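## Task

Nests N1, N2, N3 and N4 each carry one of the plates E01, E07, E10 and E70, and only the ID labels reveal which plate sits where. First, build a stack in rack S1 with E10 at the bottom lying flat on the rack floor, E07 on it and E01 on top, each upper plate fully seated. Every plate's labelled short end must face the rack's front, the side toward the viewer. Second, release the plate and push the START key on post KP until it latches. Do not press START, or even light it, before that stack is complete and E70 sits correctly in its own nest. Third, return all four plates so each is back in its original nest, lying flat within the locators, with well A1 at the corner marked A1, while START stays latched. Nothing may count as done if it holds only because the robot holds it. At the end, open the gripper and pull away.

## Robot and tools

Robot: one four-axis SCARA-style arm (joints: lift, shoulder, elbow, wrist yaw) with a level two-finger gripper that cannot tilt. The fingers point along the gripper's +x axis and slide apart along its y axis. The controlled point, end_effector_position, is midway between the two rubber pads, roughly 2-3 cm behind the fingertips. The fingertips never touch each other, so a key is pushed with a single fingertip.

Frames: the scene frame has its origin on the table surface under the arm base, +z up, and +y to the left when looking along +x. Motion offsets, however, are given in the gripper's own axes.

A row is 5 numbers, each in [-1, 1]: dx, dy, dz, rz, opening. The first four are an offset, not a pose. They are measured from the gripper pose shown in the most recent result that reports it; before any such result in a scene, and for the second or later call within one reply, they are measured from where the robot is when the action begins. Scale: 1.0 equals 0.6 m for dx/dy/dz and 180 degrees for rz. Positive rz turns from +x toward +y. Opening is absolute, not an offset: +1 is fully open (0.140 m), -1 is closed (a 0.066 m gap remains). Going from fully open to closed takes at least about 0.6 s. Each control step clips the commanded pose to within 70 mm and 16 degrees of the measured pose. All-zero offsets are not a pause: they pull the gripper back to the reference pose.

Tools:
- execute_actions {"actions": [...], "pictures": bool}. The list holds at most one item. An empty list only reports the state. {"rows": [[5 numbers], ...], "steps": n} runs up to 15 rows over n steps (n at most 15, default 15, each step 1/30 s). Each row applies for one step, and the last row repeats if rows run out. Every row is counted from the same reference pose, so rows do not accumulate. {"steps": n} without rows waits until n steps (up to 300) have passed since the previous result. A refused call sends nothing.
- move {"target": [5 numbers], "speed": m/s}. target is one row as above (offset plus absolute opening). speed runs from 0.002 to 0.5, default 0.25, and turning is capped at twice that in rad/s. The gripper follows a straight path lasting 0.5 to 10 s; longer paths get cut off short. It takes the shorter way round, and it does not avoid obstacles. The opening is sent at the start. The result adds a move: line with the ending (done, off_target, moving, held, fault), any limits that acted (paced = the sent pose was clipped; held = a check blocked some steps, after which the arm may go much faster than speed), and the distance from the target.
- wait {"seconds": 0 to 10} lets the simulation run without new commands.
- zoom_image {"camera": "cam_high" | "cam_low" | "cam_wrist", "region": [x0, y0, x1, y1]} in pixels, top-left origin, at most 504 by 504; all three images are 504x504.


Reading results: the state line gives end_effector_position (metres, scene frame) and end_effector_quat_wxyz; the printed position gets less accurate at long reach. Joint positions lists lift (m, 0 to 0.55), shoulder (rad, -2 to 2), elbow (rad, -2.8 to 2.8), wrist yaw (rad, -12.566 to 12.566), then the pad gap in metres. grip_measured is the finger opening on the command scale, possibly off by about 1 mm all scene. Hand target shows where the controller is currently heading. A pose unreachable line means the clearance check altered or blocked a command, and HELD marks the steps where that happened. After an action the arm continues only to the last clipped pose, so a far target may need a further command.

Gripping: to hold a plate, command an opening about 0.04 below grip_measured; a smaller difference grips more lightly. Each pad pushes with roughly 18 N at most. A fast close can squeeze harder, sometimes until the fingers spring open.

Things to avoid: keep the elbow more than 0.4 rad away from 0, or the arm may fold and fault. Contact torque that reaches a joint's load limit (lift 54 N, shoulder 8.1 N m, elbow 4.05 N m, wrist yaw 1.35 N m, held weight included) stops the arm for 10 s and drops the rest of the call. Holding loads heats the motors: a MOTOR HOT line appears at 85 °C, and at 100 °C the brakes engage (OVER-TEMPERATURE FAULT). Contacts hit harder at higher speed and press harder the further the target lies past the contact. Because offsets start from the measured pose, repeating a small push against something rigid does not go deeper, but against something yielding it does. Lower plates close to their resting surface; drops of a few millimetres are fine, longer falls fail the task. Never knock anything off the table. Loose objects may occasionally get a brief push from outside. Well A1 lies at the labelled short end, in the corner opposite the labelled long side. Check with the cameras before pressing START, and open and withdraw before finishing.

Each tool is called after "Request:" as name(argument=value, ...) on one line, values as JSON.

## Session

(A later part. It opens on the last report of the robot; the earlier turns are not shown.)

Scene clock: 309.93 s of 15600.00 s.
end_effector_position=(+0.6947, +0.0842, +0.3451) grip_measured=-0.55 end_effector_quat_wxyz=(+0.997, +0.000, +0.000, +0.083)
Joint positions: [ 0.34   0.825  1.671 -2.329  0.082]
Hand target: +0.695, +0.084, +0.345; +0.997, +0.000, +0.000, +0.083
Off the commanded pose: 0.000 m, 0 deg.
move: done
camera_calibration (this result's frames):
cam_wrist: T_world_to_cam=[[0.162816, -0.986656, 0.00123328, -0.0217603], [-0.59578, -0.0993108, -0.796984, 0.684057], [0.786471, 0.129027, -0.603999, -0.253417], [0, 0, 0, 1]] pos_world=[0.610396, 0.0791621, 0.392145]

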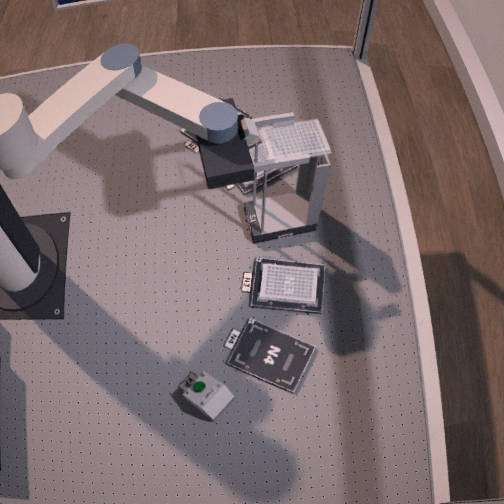

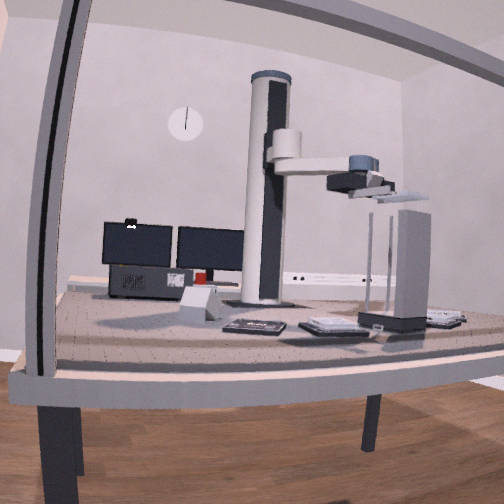

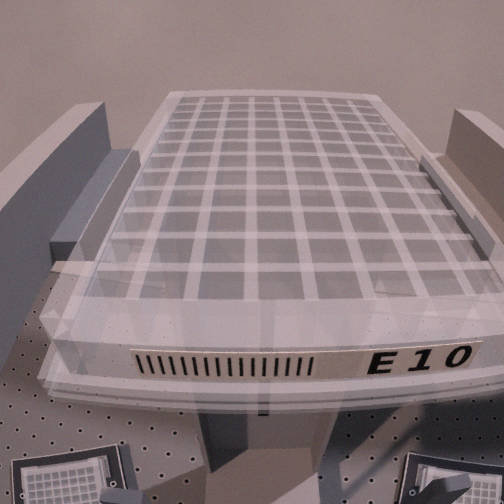

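Request:
zoom_image(camera="cam_wrist", region=[60, 384, 500, 504])

Request:
zoom_image(camera="cam_wrist", region=[110, 130, 430, 420])

Request:
zoom_image(camera="cam_low", region=[320, 150, 450, 240])

Region (60, 384, 500, 504) of cam_wrist's 504x504 image, scaled by 1.145, with more detail than that image has; it fills the top 137 rows of this view, and the rest is white.

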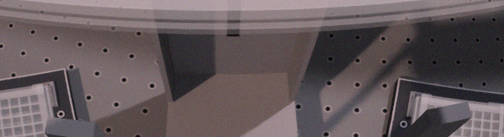

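Region (110, 130, 430, 420) of cam_wrist's 504x504 image, scaled by 1.575, with more detail than that image has; it fills the top 457 rows of this view, and the rest is white.

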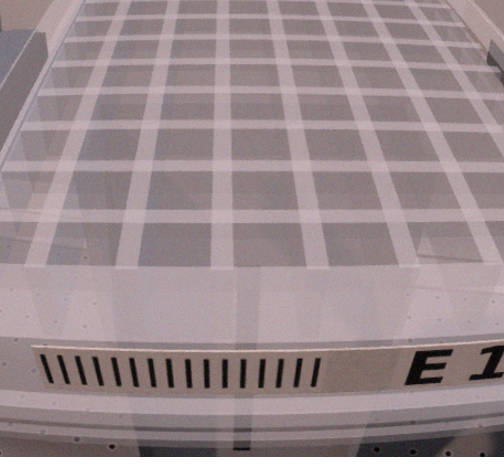

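Region (320, 150, 450, 240) of cam_low's 504x504 image, scaled by 3.877, with more detail than that image has; it fills the top 349 rows of this view, and the rest is white.

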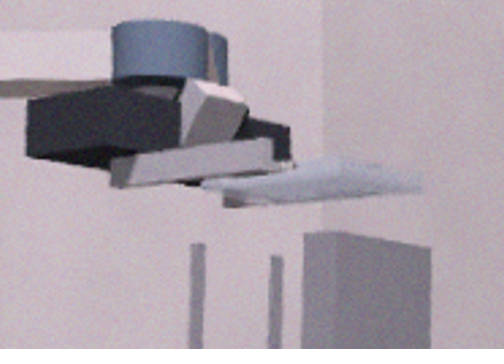

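Request:
move(target=[0, 0, -0.045, 0, -0.6], speed=0.15)

Scene clock: 321.13 s of 15600.00 s.
end_effector_position=(+0.6947, +0.0842, +0.3181) grip_measured=-0.55 end_effector_quat_wxyz=(+0.997, +0.000, +0.000, +0.083)
Joint positions: [ 0.313  0.824  1.671 -2.329  0.082]
Hand target: +0.695, +0.084, +0.318; +0.997, +0.000, +0.000, +0.083
Off the commanded pose: 0.000 m, 0 deg.
After step 90, 7.50 s passed at rest.
move: done
camera_calibration (this result's frames):
cam_wrist: T_world_to_cam=[[0.162733, -0.986669, 0.00123328, -0.0216988], [-0.595788, -0.0992608, -0.796984, 0.662489], [0.786482, 0.128961, -0.603999, -0.269753], [0, 0, 0, 1]] pos_world=[0.61039, 0.0791373, 0.36509]

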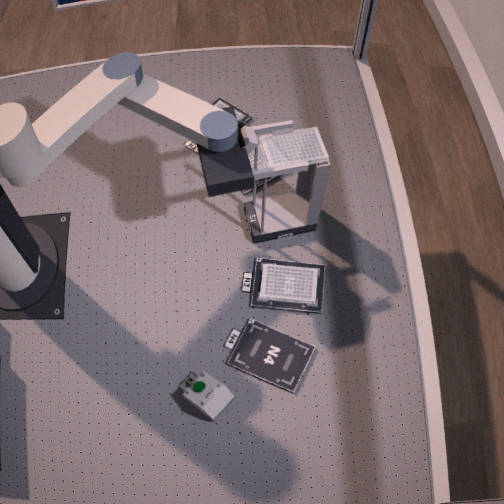

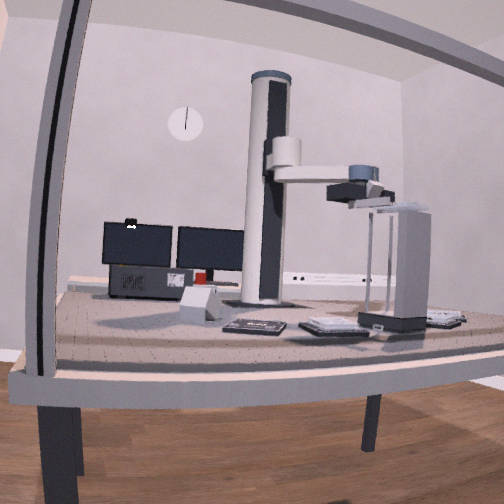

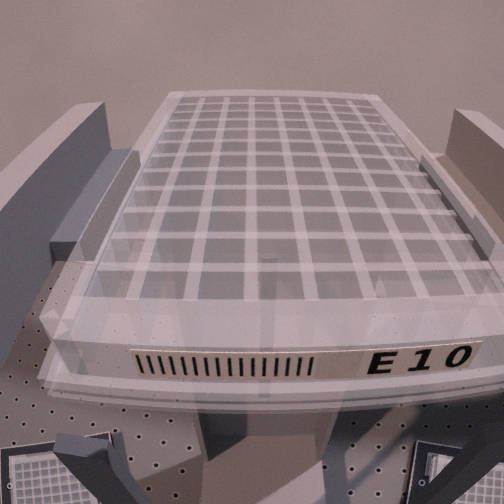

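Request:
zoom_image(camera="cam_wrist", region=[20, 364, 160, 504])

Request:
zoom_image(camera="cam_wrist", region=[364, 364, 504, 504])

Request:
zoom_image(camera="cam_wrist", region=[100, 80, 300, 280])

Request:
zoom_image(camera="cam_wrist", region=[280, 80, 480, 280])

Request:
zoom_image(camera="cam_high", region=[235, 110, 345, 200])

Region (20, 364, 160, 504) of cam_wrist's 504x504 image, scaled by 3.600, with more detail than that image has.

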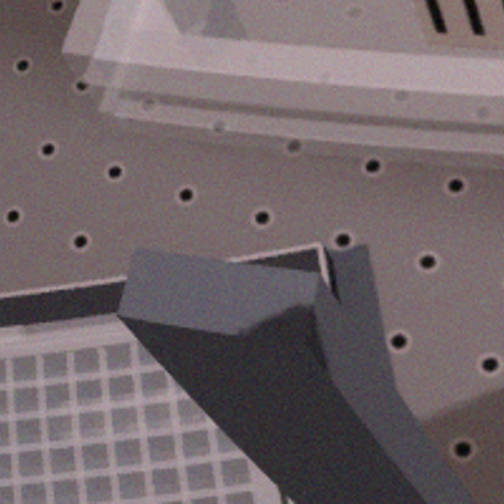

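Region (364, 364, 504, 504) of cam_wrist's 504x504 image, scaled by 3.600, with more detail than that image has.

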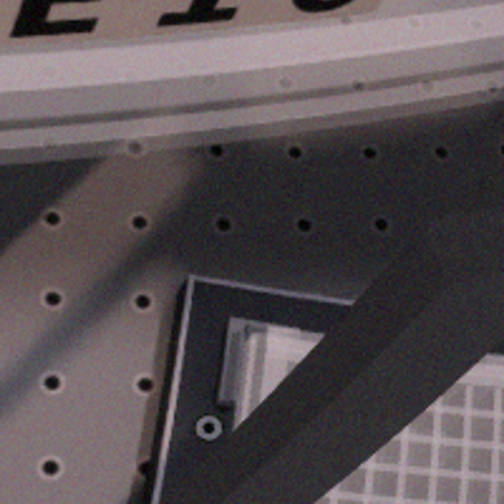

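Region (100, 80, 300, 280) of cam_wrist's 504x504 image, scaled by 2.520, with more detail than that image has.

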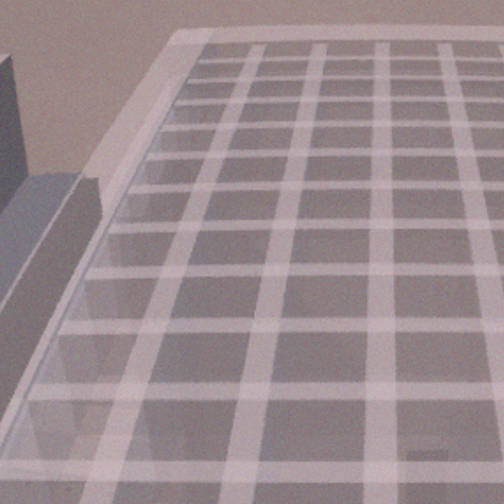

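Region (280, 80, 480, 280) of cam_wrist's 504x504 image, scaled by 2.520, with more detail than that image has.

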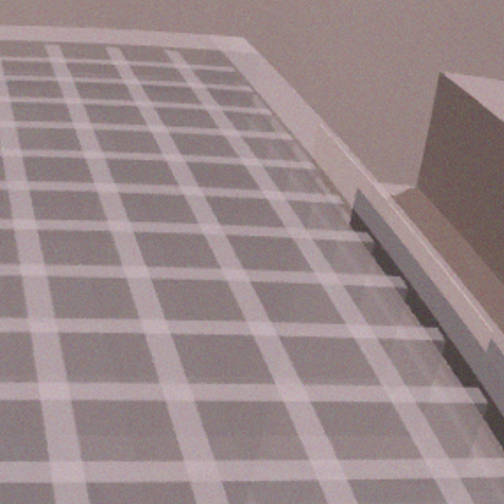

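Region (235, 110, 345, 200) of cam_high's 504x504 image, scaled by 4.582, with more detail than that image has; it fills the top 412 rows of this view, and the rest is white.

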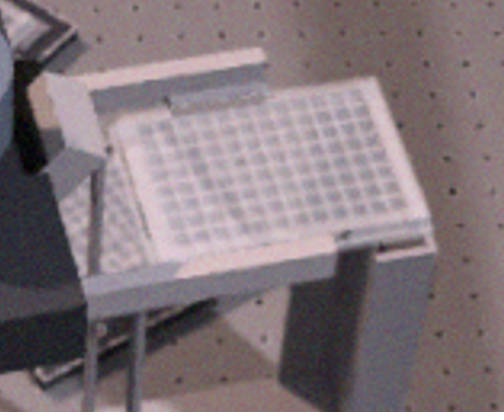

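Request:
zoom_image(camera="cam_wrist", region=[180, 370, 350, 504])

Request:
zoom_image(camera="cam_low", region=[350, 185, 440, 235])

Region (180, 370, 350, 504) of cam_wrist's 504x504 image, scaled by 2.965, with more detail than that image has; it fills the top 397 rows of this view, and the rest is white.

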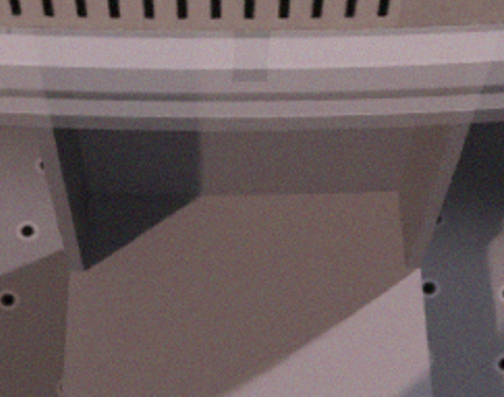

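Region (350, 185, 440, 235) of cam_low's 504x504 image, scaled by 5.600, with more detail than that image has.

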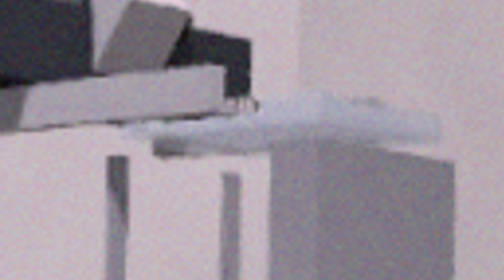

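Request:
move(target=[-0.0038, 0.0004, -0.0075, 0.0012, -0.6], speed=0.05)

Request:
zoom_image(camera="cam_wrist", region=[20, 364, 160, 504])

Request:
zoom_image(camera="cam_wrist", region=[404, 364, 504, 464])

Request:
zoom_image(camera="cam_high", region=[275, 120, 345, 190])

Scene clock: 354.50 s of 15600.00 s.
end_effector_position=(+0.6925, +0.0839, +0.3136) grip_measured=-0.55 end_effector_quat_wxyz=(+0.996, +0.000, +0.000, +0.085)
Joint positions: [ 0.309  0.829  1.658 -2.317  0.082]
Hand target: +0.692, +0.084, +0.314; +0.996, +0.000, +0.000, +0.085
Off the commanded pose: 0.000 m, 0 deg.
After step 90, 29.67 s passed at rest.
move: done
camera_calibration (this result's frames):
cam_wrist: T_world_to_cam=[[0.16591, -0.98614, 0.00123328, -0.0238582], [-0.595465, -0.101179, -0.796984, 0.657481], [0.786063, 0.131494, -0.603999, -0.270592], [0, 0, 0, 1]] pos_world=[0.608168, 0.078577, 0.360594]

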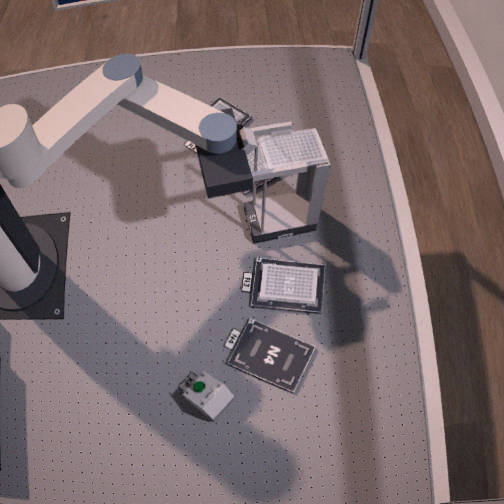

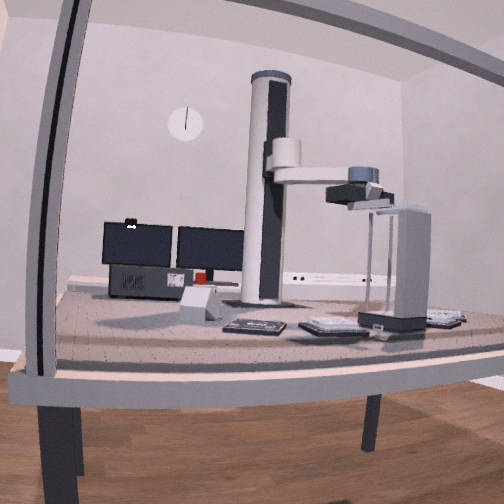

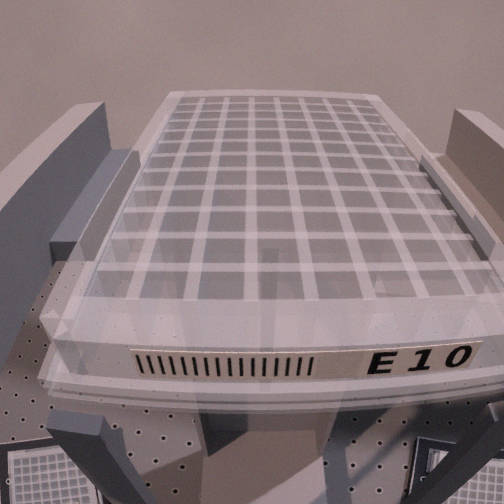

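Region (20, 364, 160, 504) of cam_wrist's 504x504 image, scaled by 3.600, with more detail than that image has.

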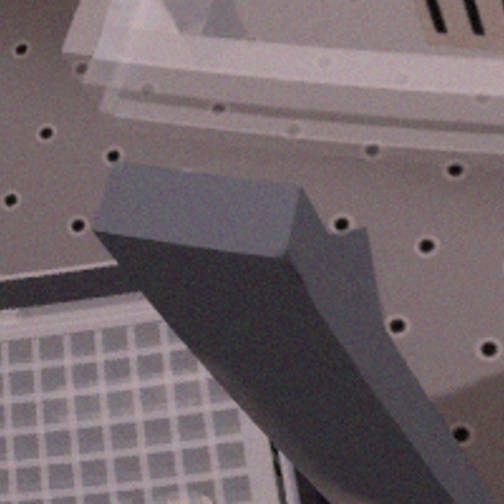

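Region (404, 364, 504, 464) of cam_wrist's 504x504 image, scaled by 5.040, with more detail than that image has.

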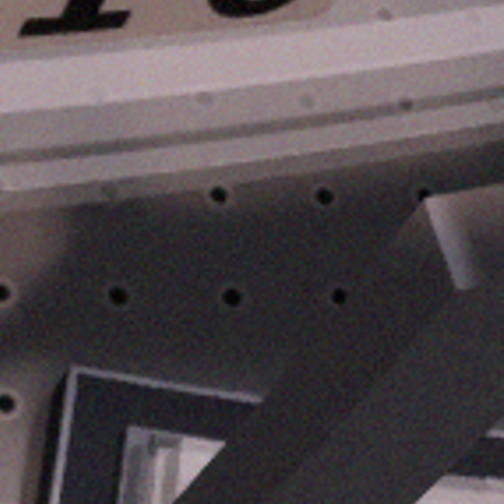

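Region (275, 120, 345, 190) of cam_high's 504x504 image, scaled by 7.200, with more detail than that image has.

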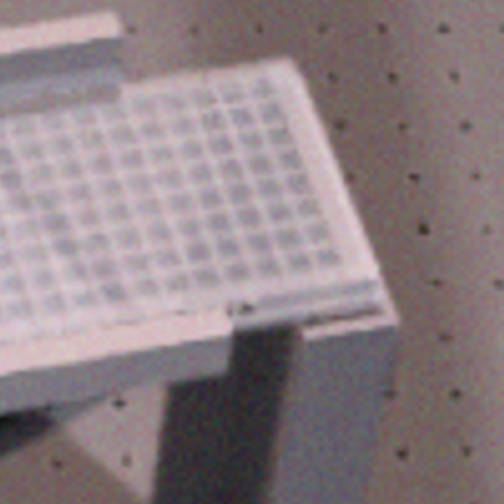

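Request:
move(target=[-0.0003, 0, -0.0227, 0, -0.6], speed=0.03)

Request:
zoom_image(camera="cam_wrist", region=[0, 300, 160, 460])

Request:
zoom_image(camera="cam_wrist", region=[110, 70, 450, 200])

Scene clock: 368.20 s of 15600.00 s.
end_effector_position=(+0.6924, +0.0837, +0.2999) grip_measured=-0.55 end_effector_quat_wxyz=(+0.996, +0.000, +0.000, +0.084)
Joint positions: [ 0.295  0.829  1.657 -2.317  0.082]
Hand target: +0.692, +0.084, +0.300; +0.996, +0.000, +0.000, +0.085
Off the commanded pose: 0.000 m, 0 deg.
After step 90, 10.00 s passed at rest.
move: done
camera_calibration (this result's frames):
cam_wrist: T_world_to_cam=[[0.16538, -0.986229, 0.00123328, -0.0236202], [-0.59552, -0.100859, -0.796984, 0.6465], [0.786133, 0.131071, -0.603999, -0.278744], [0, 0, 0, 1]] pos_world=[0.608039, 0.0784455, 0.346918]

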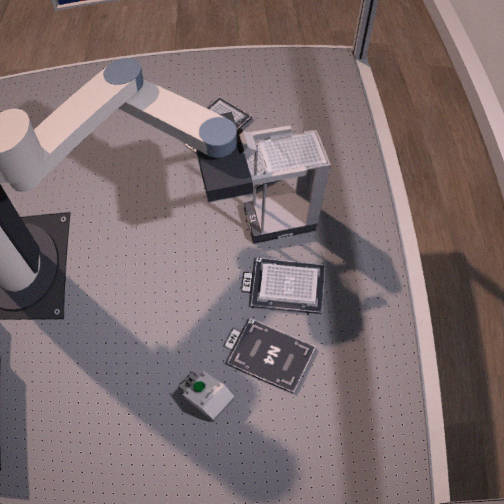

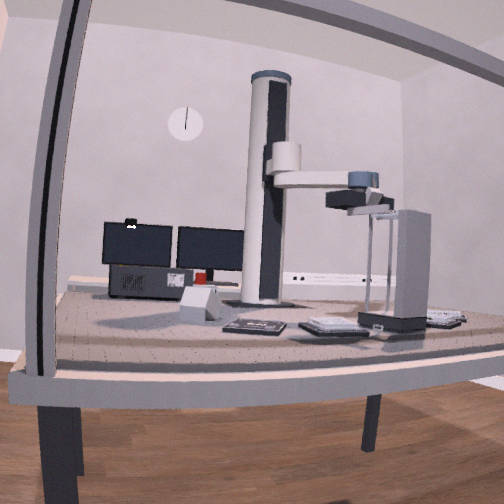

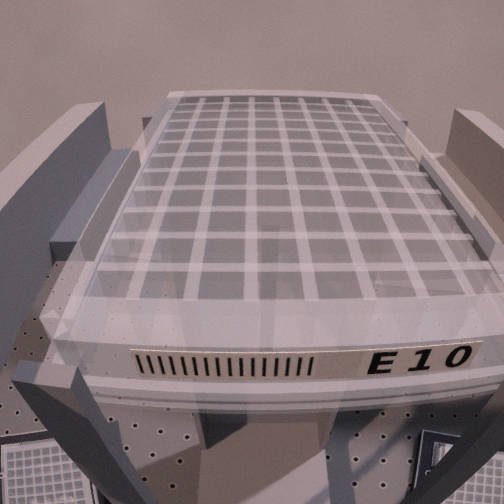

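Region (0, 300, 160, 460) of cam_wrist's 504x504 image, scaled by 3.150, with more detail than that image has.

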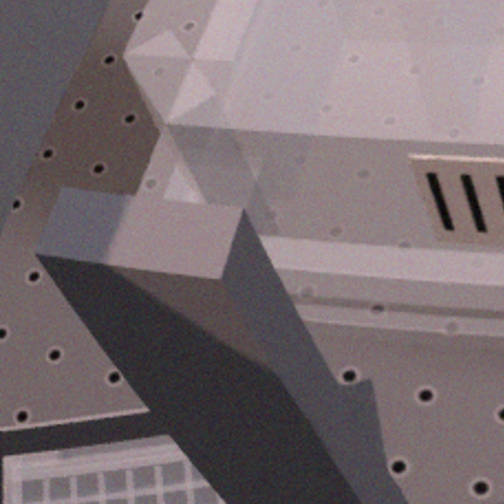

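Region (110, 70, 450, 200) of cam_wrist's 504x504 image, scaled by 1.482, with more detail than that image has; it fills the top 193 rows of this view, and the rest is white.

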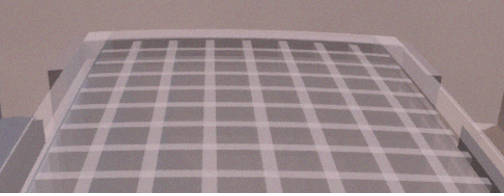

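Request:
move(target=[0, 0.0004, -0.385, 0.0002, -0.6], speed=0.2)

Request:
zoom_image(camera="cam_wrist", region=[60, 330, 360, 504])

Request:
zoom_image(camera="cam_low", region=[340, 280, 440, 340])

Scene clock: 375.87 s of 15600.00 s.
end_effector_position=(+0.6924, +0.0838, +0.0689) grip_measured=-0.55 end_effector_quat_wxyz=(+0.996, +0.000, +0.000, +0.085)
Joint positions: [ 0.064  0.829  1.657 -2.317  0.082]
Hand target: +0.692, +0.084, +0.069; +0.996, +0.000, +0.000, +0.085
Off the commanded pose: 0.000 m, 0 deg.
After step 90, 3.13 s passed at rest.
move: done
camera_calibration (this result's frames):
cam_wrist: T_world_to_cam=[[0.165489, -0.986211, 0.00123328, -0.0233516], [-0.595509, -0.100925, -0.796984, 0.462346], [0.786119, 0.131158, -0.603999, -0.418294], [0, 0, 0, 1]] pos_world=[0.608024, 0.0784949, 0.115862]

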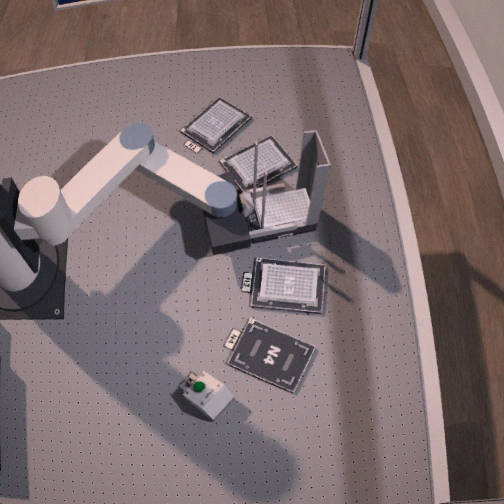

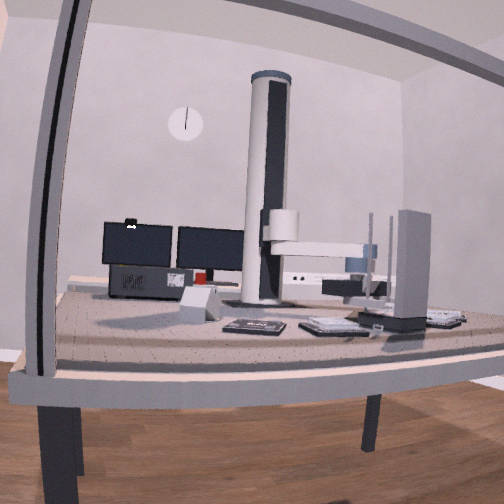

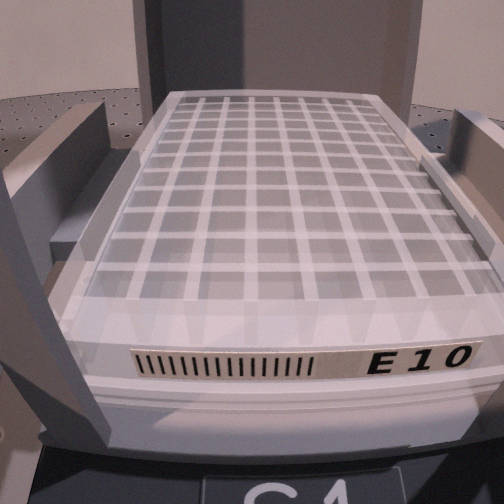

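Region (60, 330, 360, 504) of cam_wrist's 504x504 image, scaled by 1.680, with more detail than that image has; it fills the top 292 rows of this view, and the rest is white.

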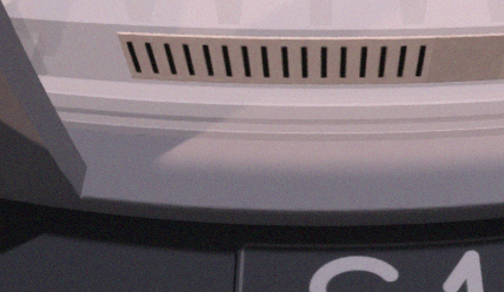

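Region (340, 280, 440, 340) of cam_low's 504x504 image, scaled by 5.040, with more detail than that image has; it fills the top 302 rows of this view, and the rest is white.

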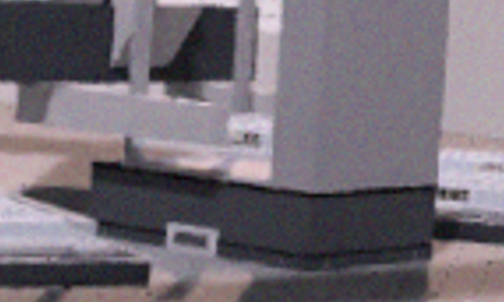

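Request:
move(target=[0, 0, -0.0108, 0, -0.6], speed=0.03)

Request:
execute_actions(actions=[{"rows": [[0,0,0,0,-0.57],[0,0,0,0,-0.55],[0,0,0,0,-0.53],[0,0,0,0,-0.5],[0,0,0,0,0.1]], "steps": 15}])

Request:
zoom_image(camera="cam_wrist", region=[60, 260, 360, 504])

Request:
move(target=[-0.2, 0, 0.0127, 0, 0.1], speed=0.3)

Request:
move(target=[0.0245, 0.2323, 0, 0.1032, 0.1], speed=0.35)

Request:
move(target=[0.15, 0, -0.0607, 0, 0.1], speed=0.25)

Scene clock: 427.77 s of 15600.00 s.
end_effector_position=(+0.6924, +0.0838, +0.0623) grip_measured=-0.55 end_effector_quat_wxyz=(+0.996, +0.000, +0.000, +0.085)
Joint positions: [ 0.057  0.829  1.657 -2.317  0.082]
Hand target: +0.692, +0.084, +0.062; +0.996, +0.000, +0.000, +0.085
Off the commanded pose: 0.000 m, 0 deg.
After step 90, 48.20 s passed at rest.
move: done
camera_calibration (this result's frames):
cam_wrist: T_world_to_cam=[[0.165466, -0.986215, 0.00123328, -0.0233393], [-0.595511, -0.100911, -0.796984, 0.457157], [0.786122, 0.131139, -0.603999, -0.422227], [0, 0, 0, 1]] pos_world=[0.608026, 0.0784849, 0.109352]

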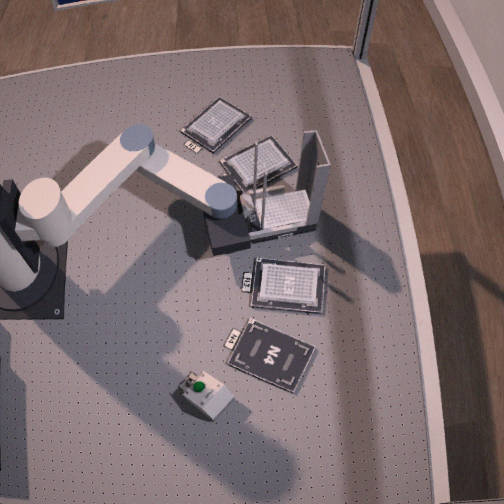

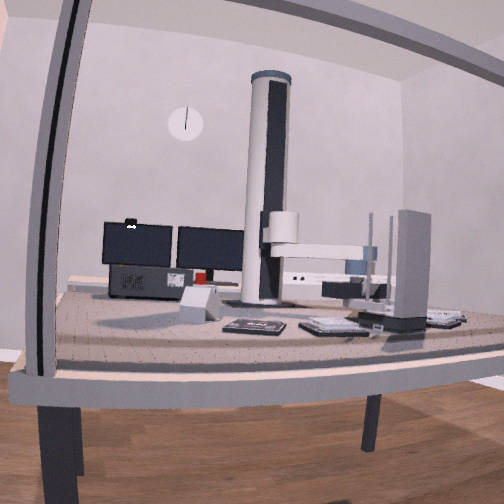

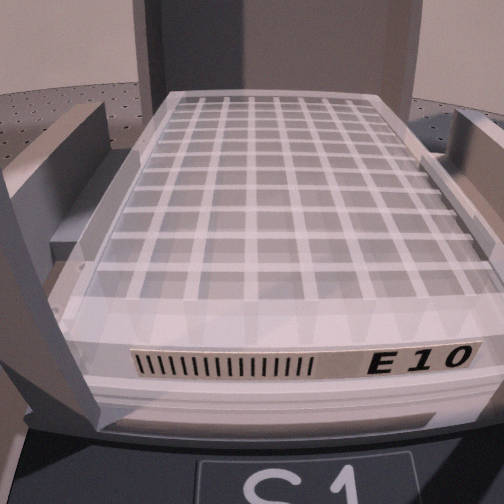

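Scene clock: 428.27 s of 15600.00 s.
end_effector_position=(+0.6924, +0.0838, +0.0623) grip_measured=+0.10 end_effector_quat_wxyz=(+0.996, +0.000, +0.000, +0.085)
Joint positions: [ 0.057  0.829  1.657 -2.317  0.107]
Hand target: +0.692, +0.084, +0.062; +0.996, +0.000, +0.000, +0.085
Off the commanded pose: 0.000 m, 0 deg.
Steps of this call (steps 1 to 15: all 15 steps of this action). Readings (end_effector_position):
1: (+0.6924, +0.0838, +0.0623)
2: (+0.6924, +0.0838, +0.0623)
4: (+0.6924, +0.0838, +0.0623)
8: (+0.6924, +0.0838, +0.0623)
15: the state above
camera_calibration (this result's frames):
cam_wrist: T_world_to_cam=[[0.165466, -0.986215, 0.00123328, -0.0233395], [-0.595511, -0.100911, -0.796984, 0.457157], [0.786122, 0.131139, -0.603999, -0.422227], [0, 0, 0, 1]] pos_world=[0.608026, 0.078485, 0.109352]

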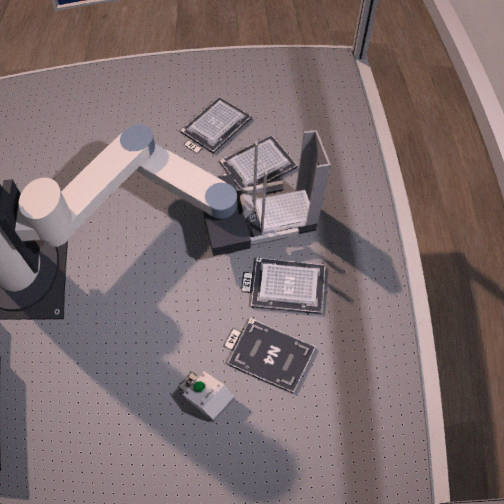

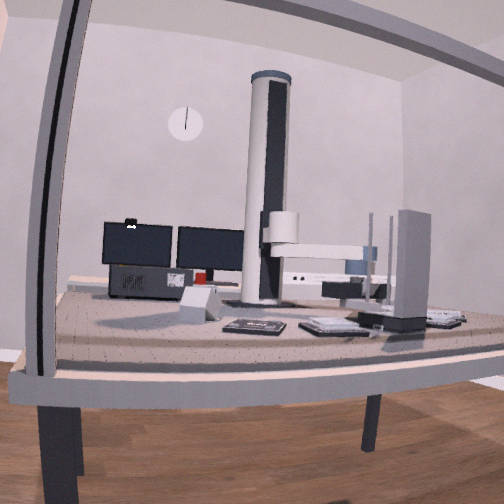

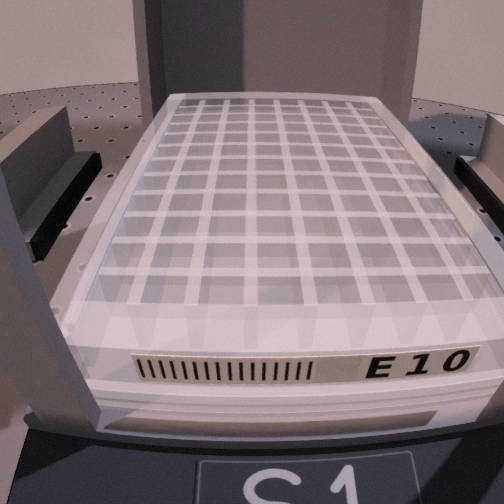

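Region (60, 260, 360, 504) of cam_wrist's 504x504 image, scaled by 1.680, with more detail than that image has; it fills the top 410 rows of this view, and the rest is white.

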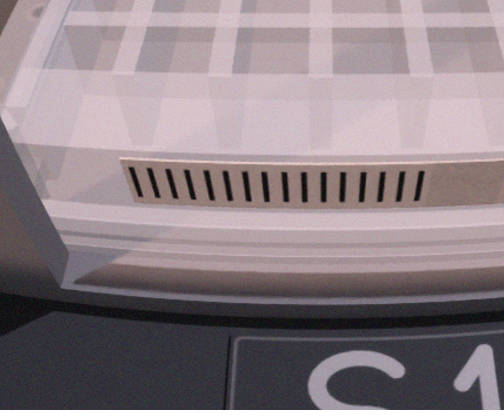

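Scene clock: 429.33 s of 15600.00 s.
end_effector_position=(+0.5740, +0.0636, +0.0700) grip_measured=+0.10 end_effector_quat_wxyz=(+0.996, +0.000, +0.000, +0.084)
Joint positions: [ 0.065  1.064  1.055 -1.951  0.107]
Hand target: +0.574, +0.064, +0.070; +0.996, +0.000, +0.000, +0.085
Off the commanded pose: 0.000 m, 0 deg.
move: done
camera_calibration (this result's frames):
cam_wrist: T_world_to_cam=[[0.164991, -0.986294, 0.00123328, -0.0234402], [-0.59556, -0.100624, -0.796984, 0.390732], [0.786185, 0.130761, -0.603999, -0.321983], [0, 0, 0, 1]] pos_world=[0.48971, 0.0583008, 0.116958]

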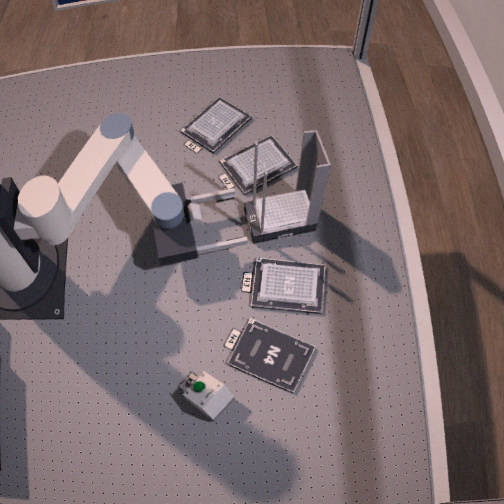

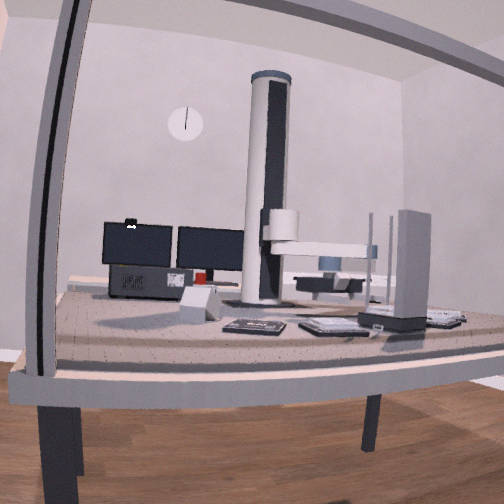

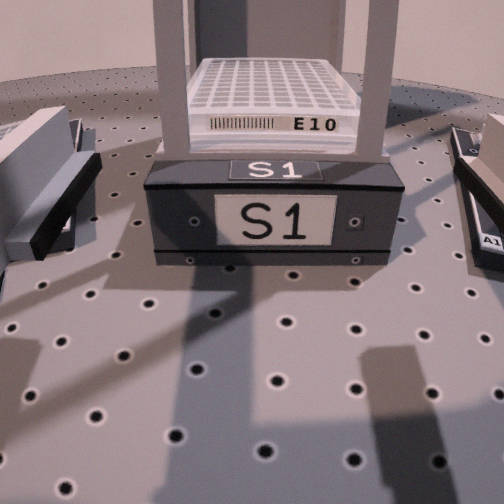

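Scene clock: 430.20 s of 15600.00 s.
end_effector_position=(+0.5651, +0.2037, +0.0700) grip_measured=+0.10 end_effector_quat_wxyz=(+0.970, +0.000, +0.000, +0.244)
Joint positions: [ 0.065  1.326  1.222 -2.054  0.107]
Hand target: +0.565, +0.203, +0.070; +0.970, +0.000, +0.000, +0.244
Off the commanded pose: 0.000 m, 0 deg.
move: done
camera_calibration (this result's frames):
cam_wrist: T_world_to_cam=[[0.471368, -0.881936, 0.00123328, -0.078164], [-0.532226, -0.285573, -0.796984, 0.401375], [0.703241, 0.375016, -0.603999, -0.336129], [0, 0, 0, 1]] pos_world=[0.486846, 0.17174, 0.116965]

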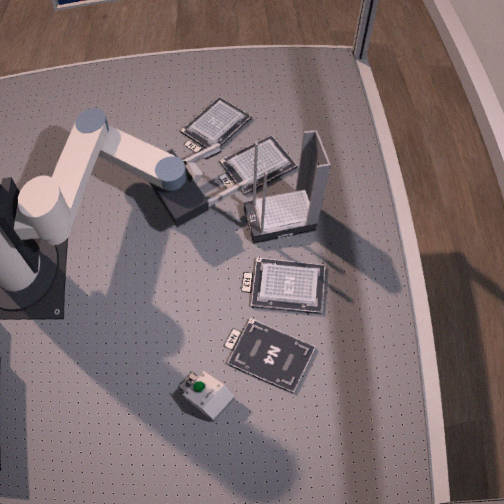

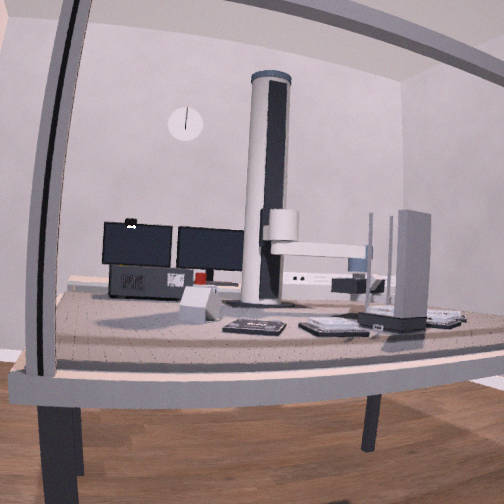

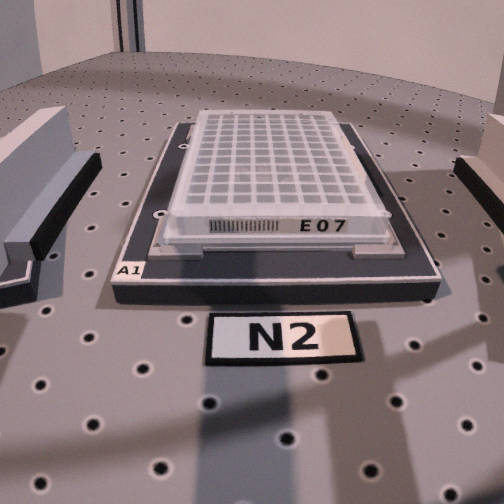

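Scene clock: 431.00 s of 15600.00 s.
end_effector_position=(+0.6443, +0.2464, +0.0335) grip_measured=+0.10 end_effector_quat_wxyz=(+0.970, +0.000, +0.000, +0.245)
Joint positions: [ 0.028  1.136  1.691 -2.333  0.107]
Hand target: +0.644, +0.246, +0.034; +0.970, +0.000, +0.000, +0.244
Off the commanded pose: 0.000 m, 0 deg.
move: done
camera_calibration (this result's frames):
cam_wrist: T_world_to_cam=[[0.471796, -0.881707, 0.00123328, -0.0781556], [-0.532087, -0.285831, -0.796984, 0.426662], [0.703059, 0.375358, -0.603999, -0.429864], [0, 0, 0, 1]] pos_world=[0.566114, 0.214396, 0.0805016]

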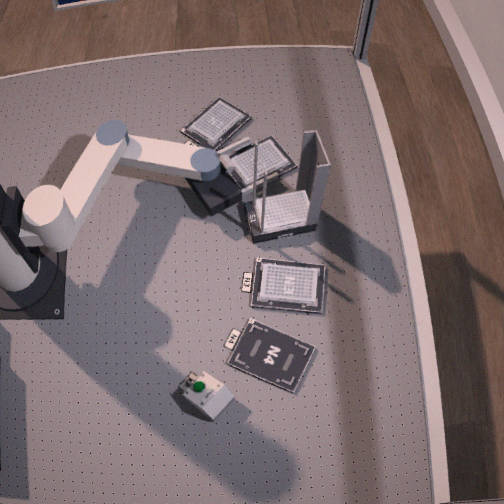

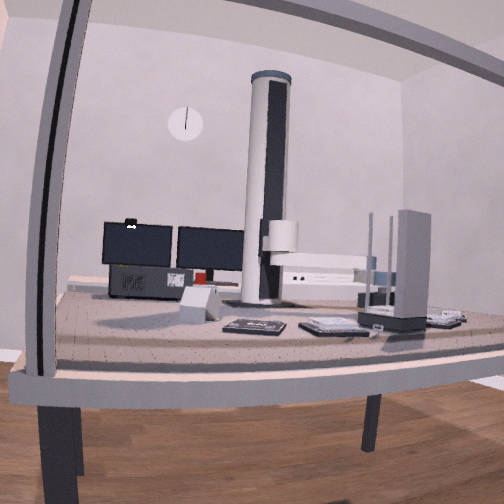

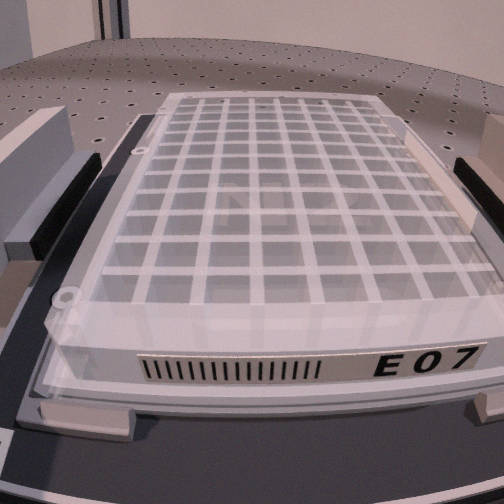

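Request:
zoom_image(camera="cam_wrist", region=[110, 130, 430, 420])

Request:
zoom_image(camera="cam_wrist", region=[100, 80, 300, 280])

Region (110, 130, 430, 420) of cam_wrist's 504x504 image, scaled by 1.575, with more detail than that image has; it fills the top 457 rows of this view, and the rest is white.

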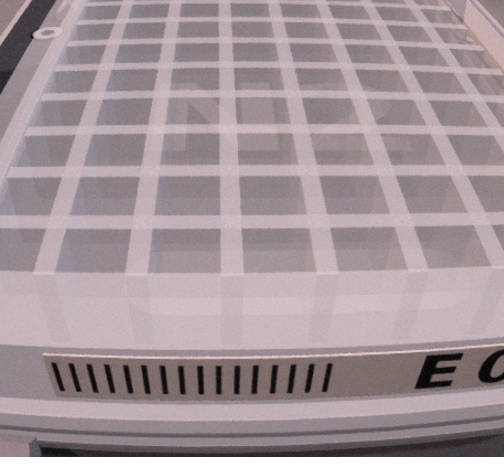

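Region (100, 80, 300, 280) of cam_wrist's 504x504 image, scaled by 2.520, with more detail than that image has.

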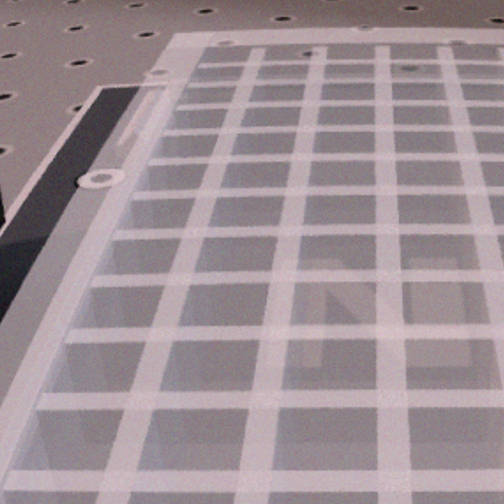

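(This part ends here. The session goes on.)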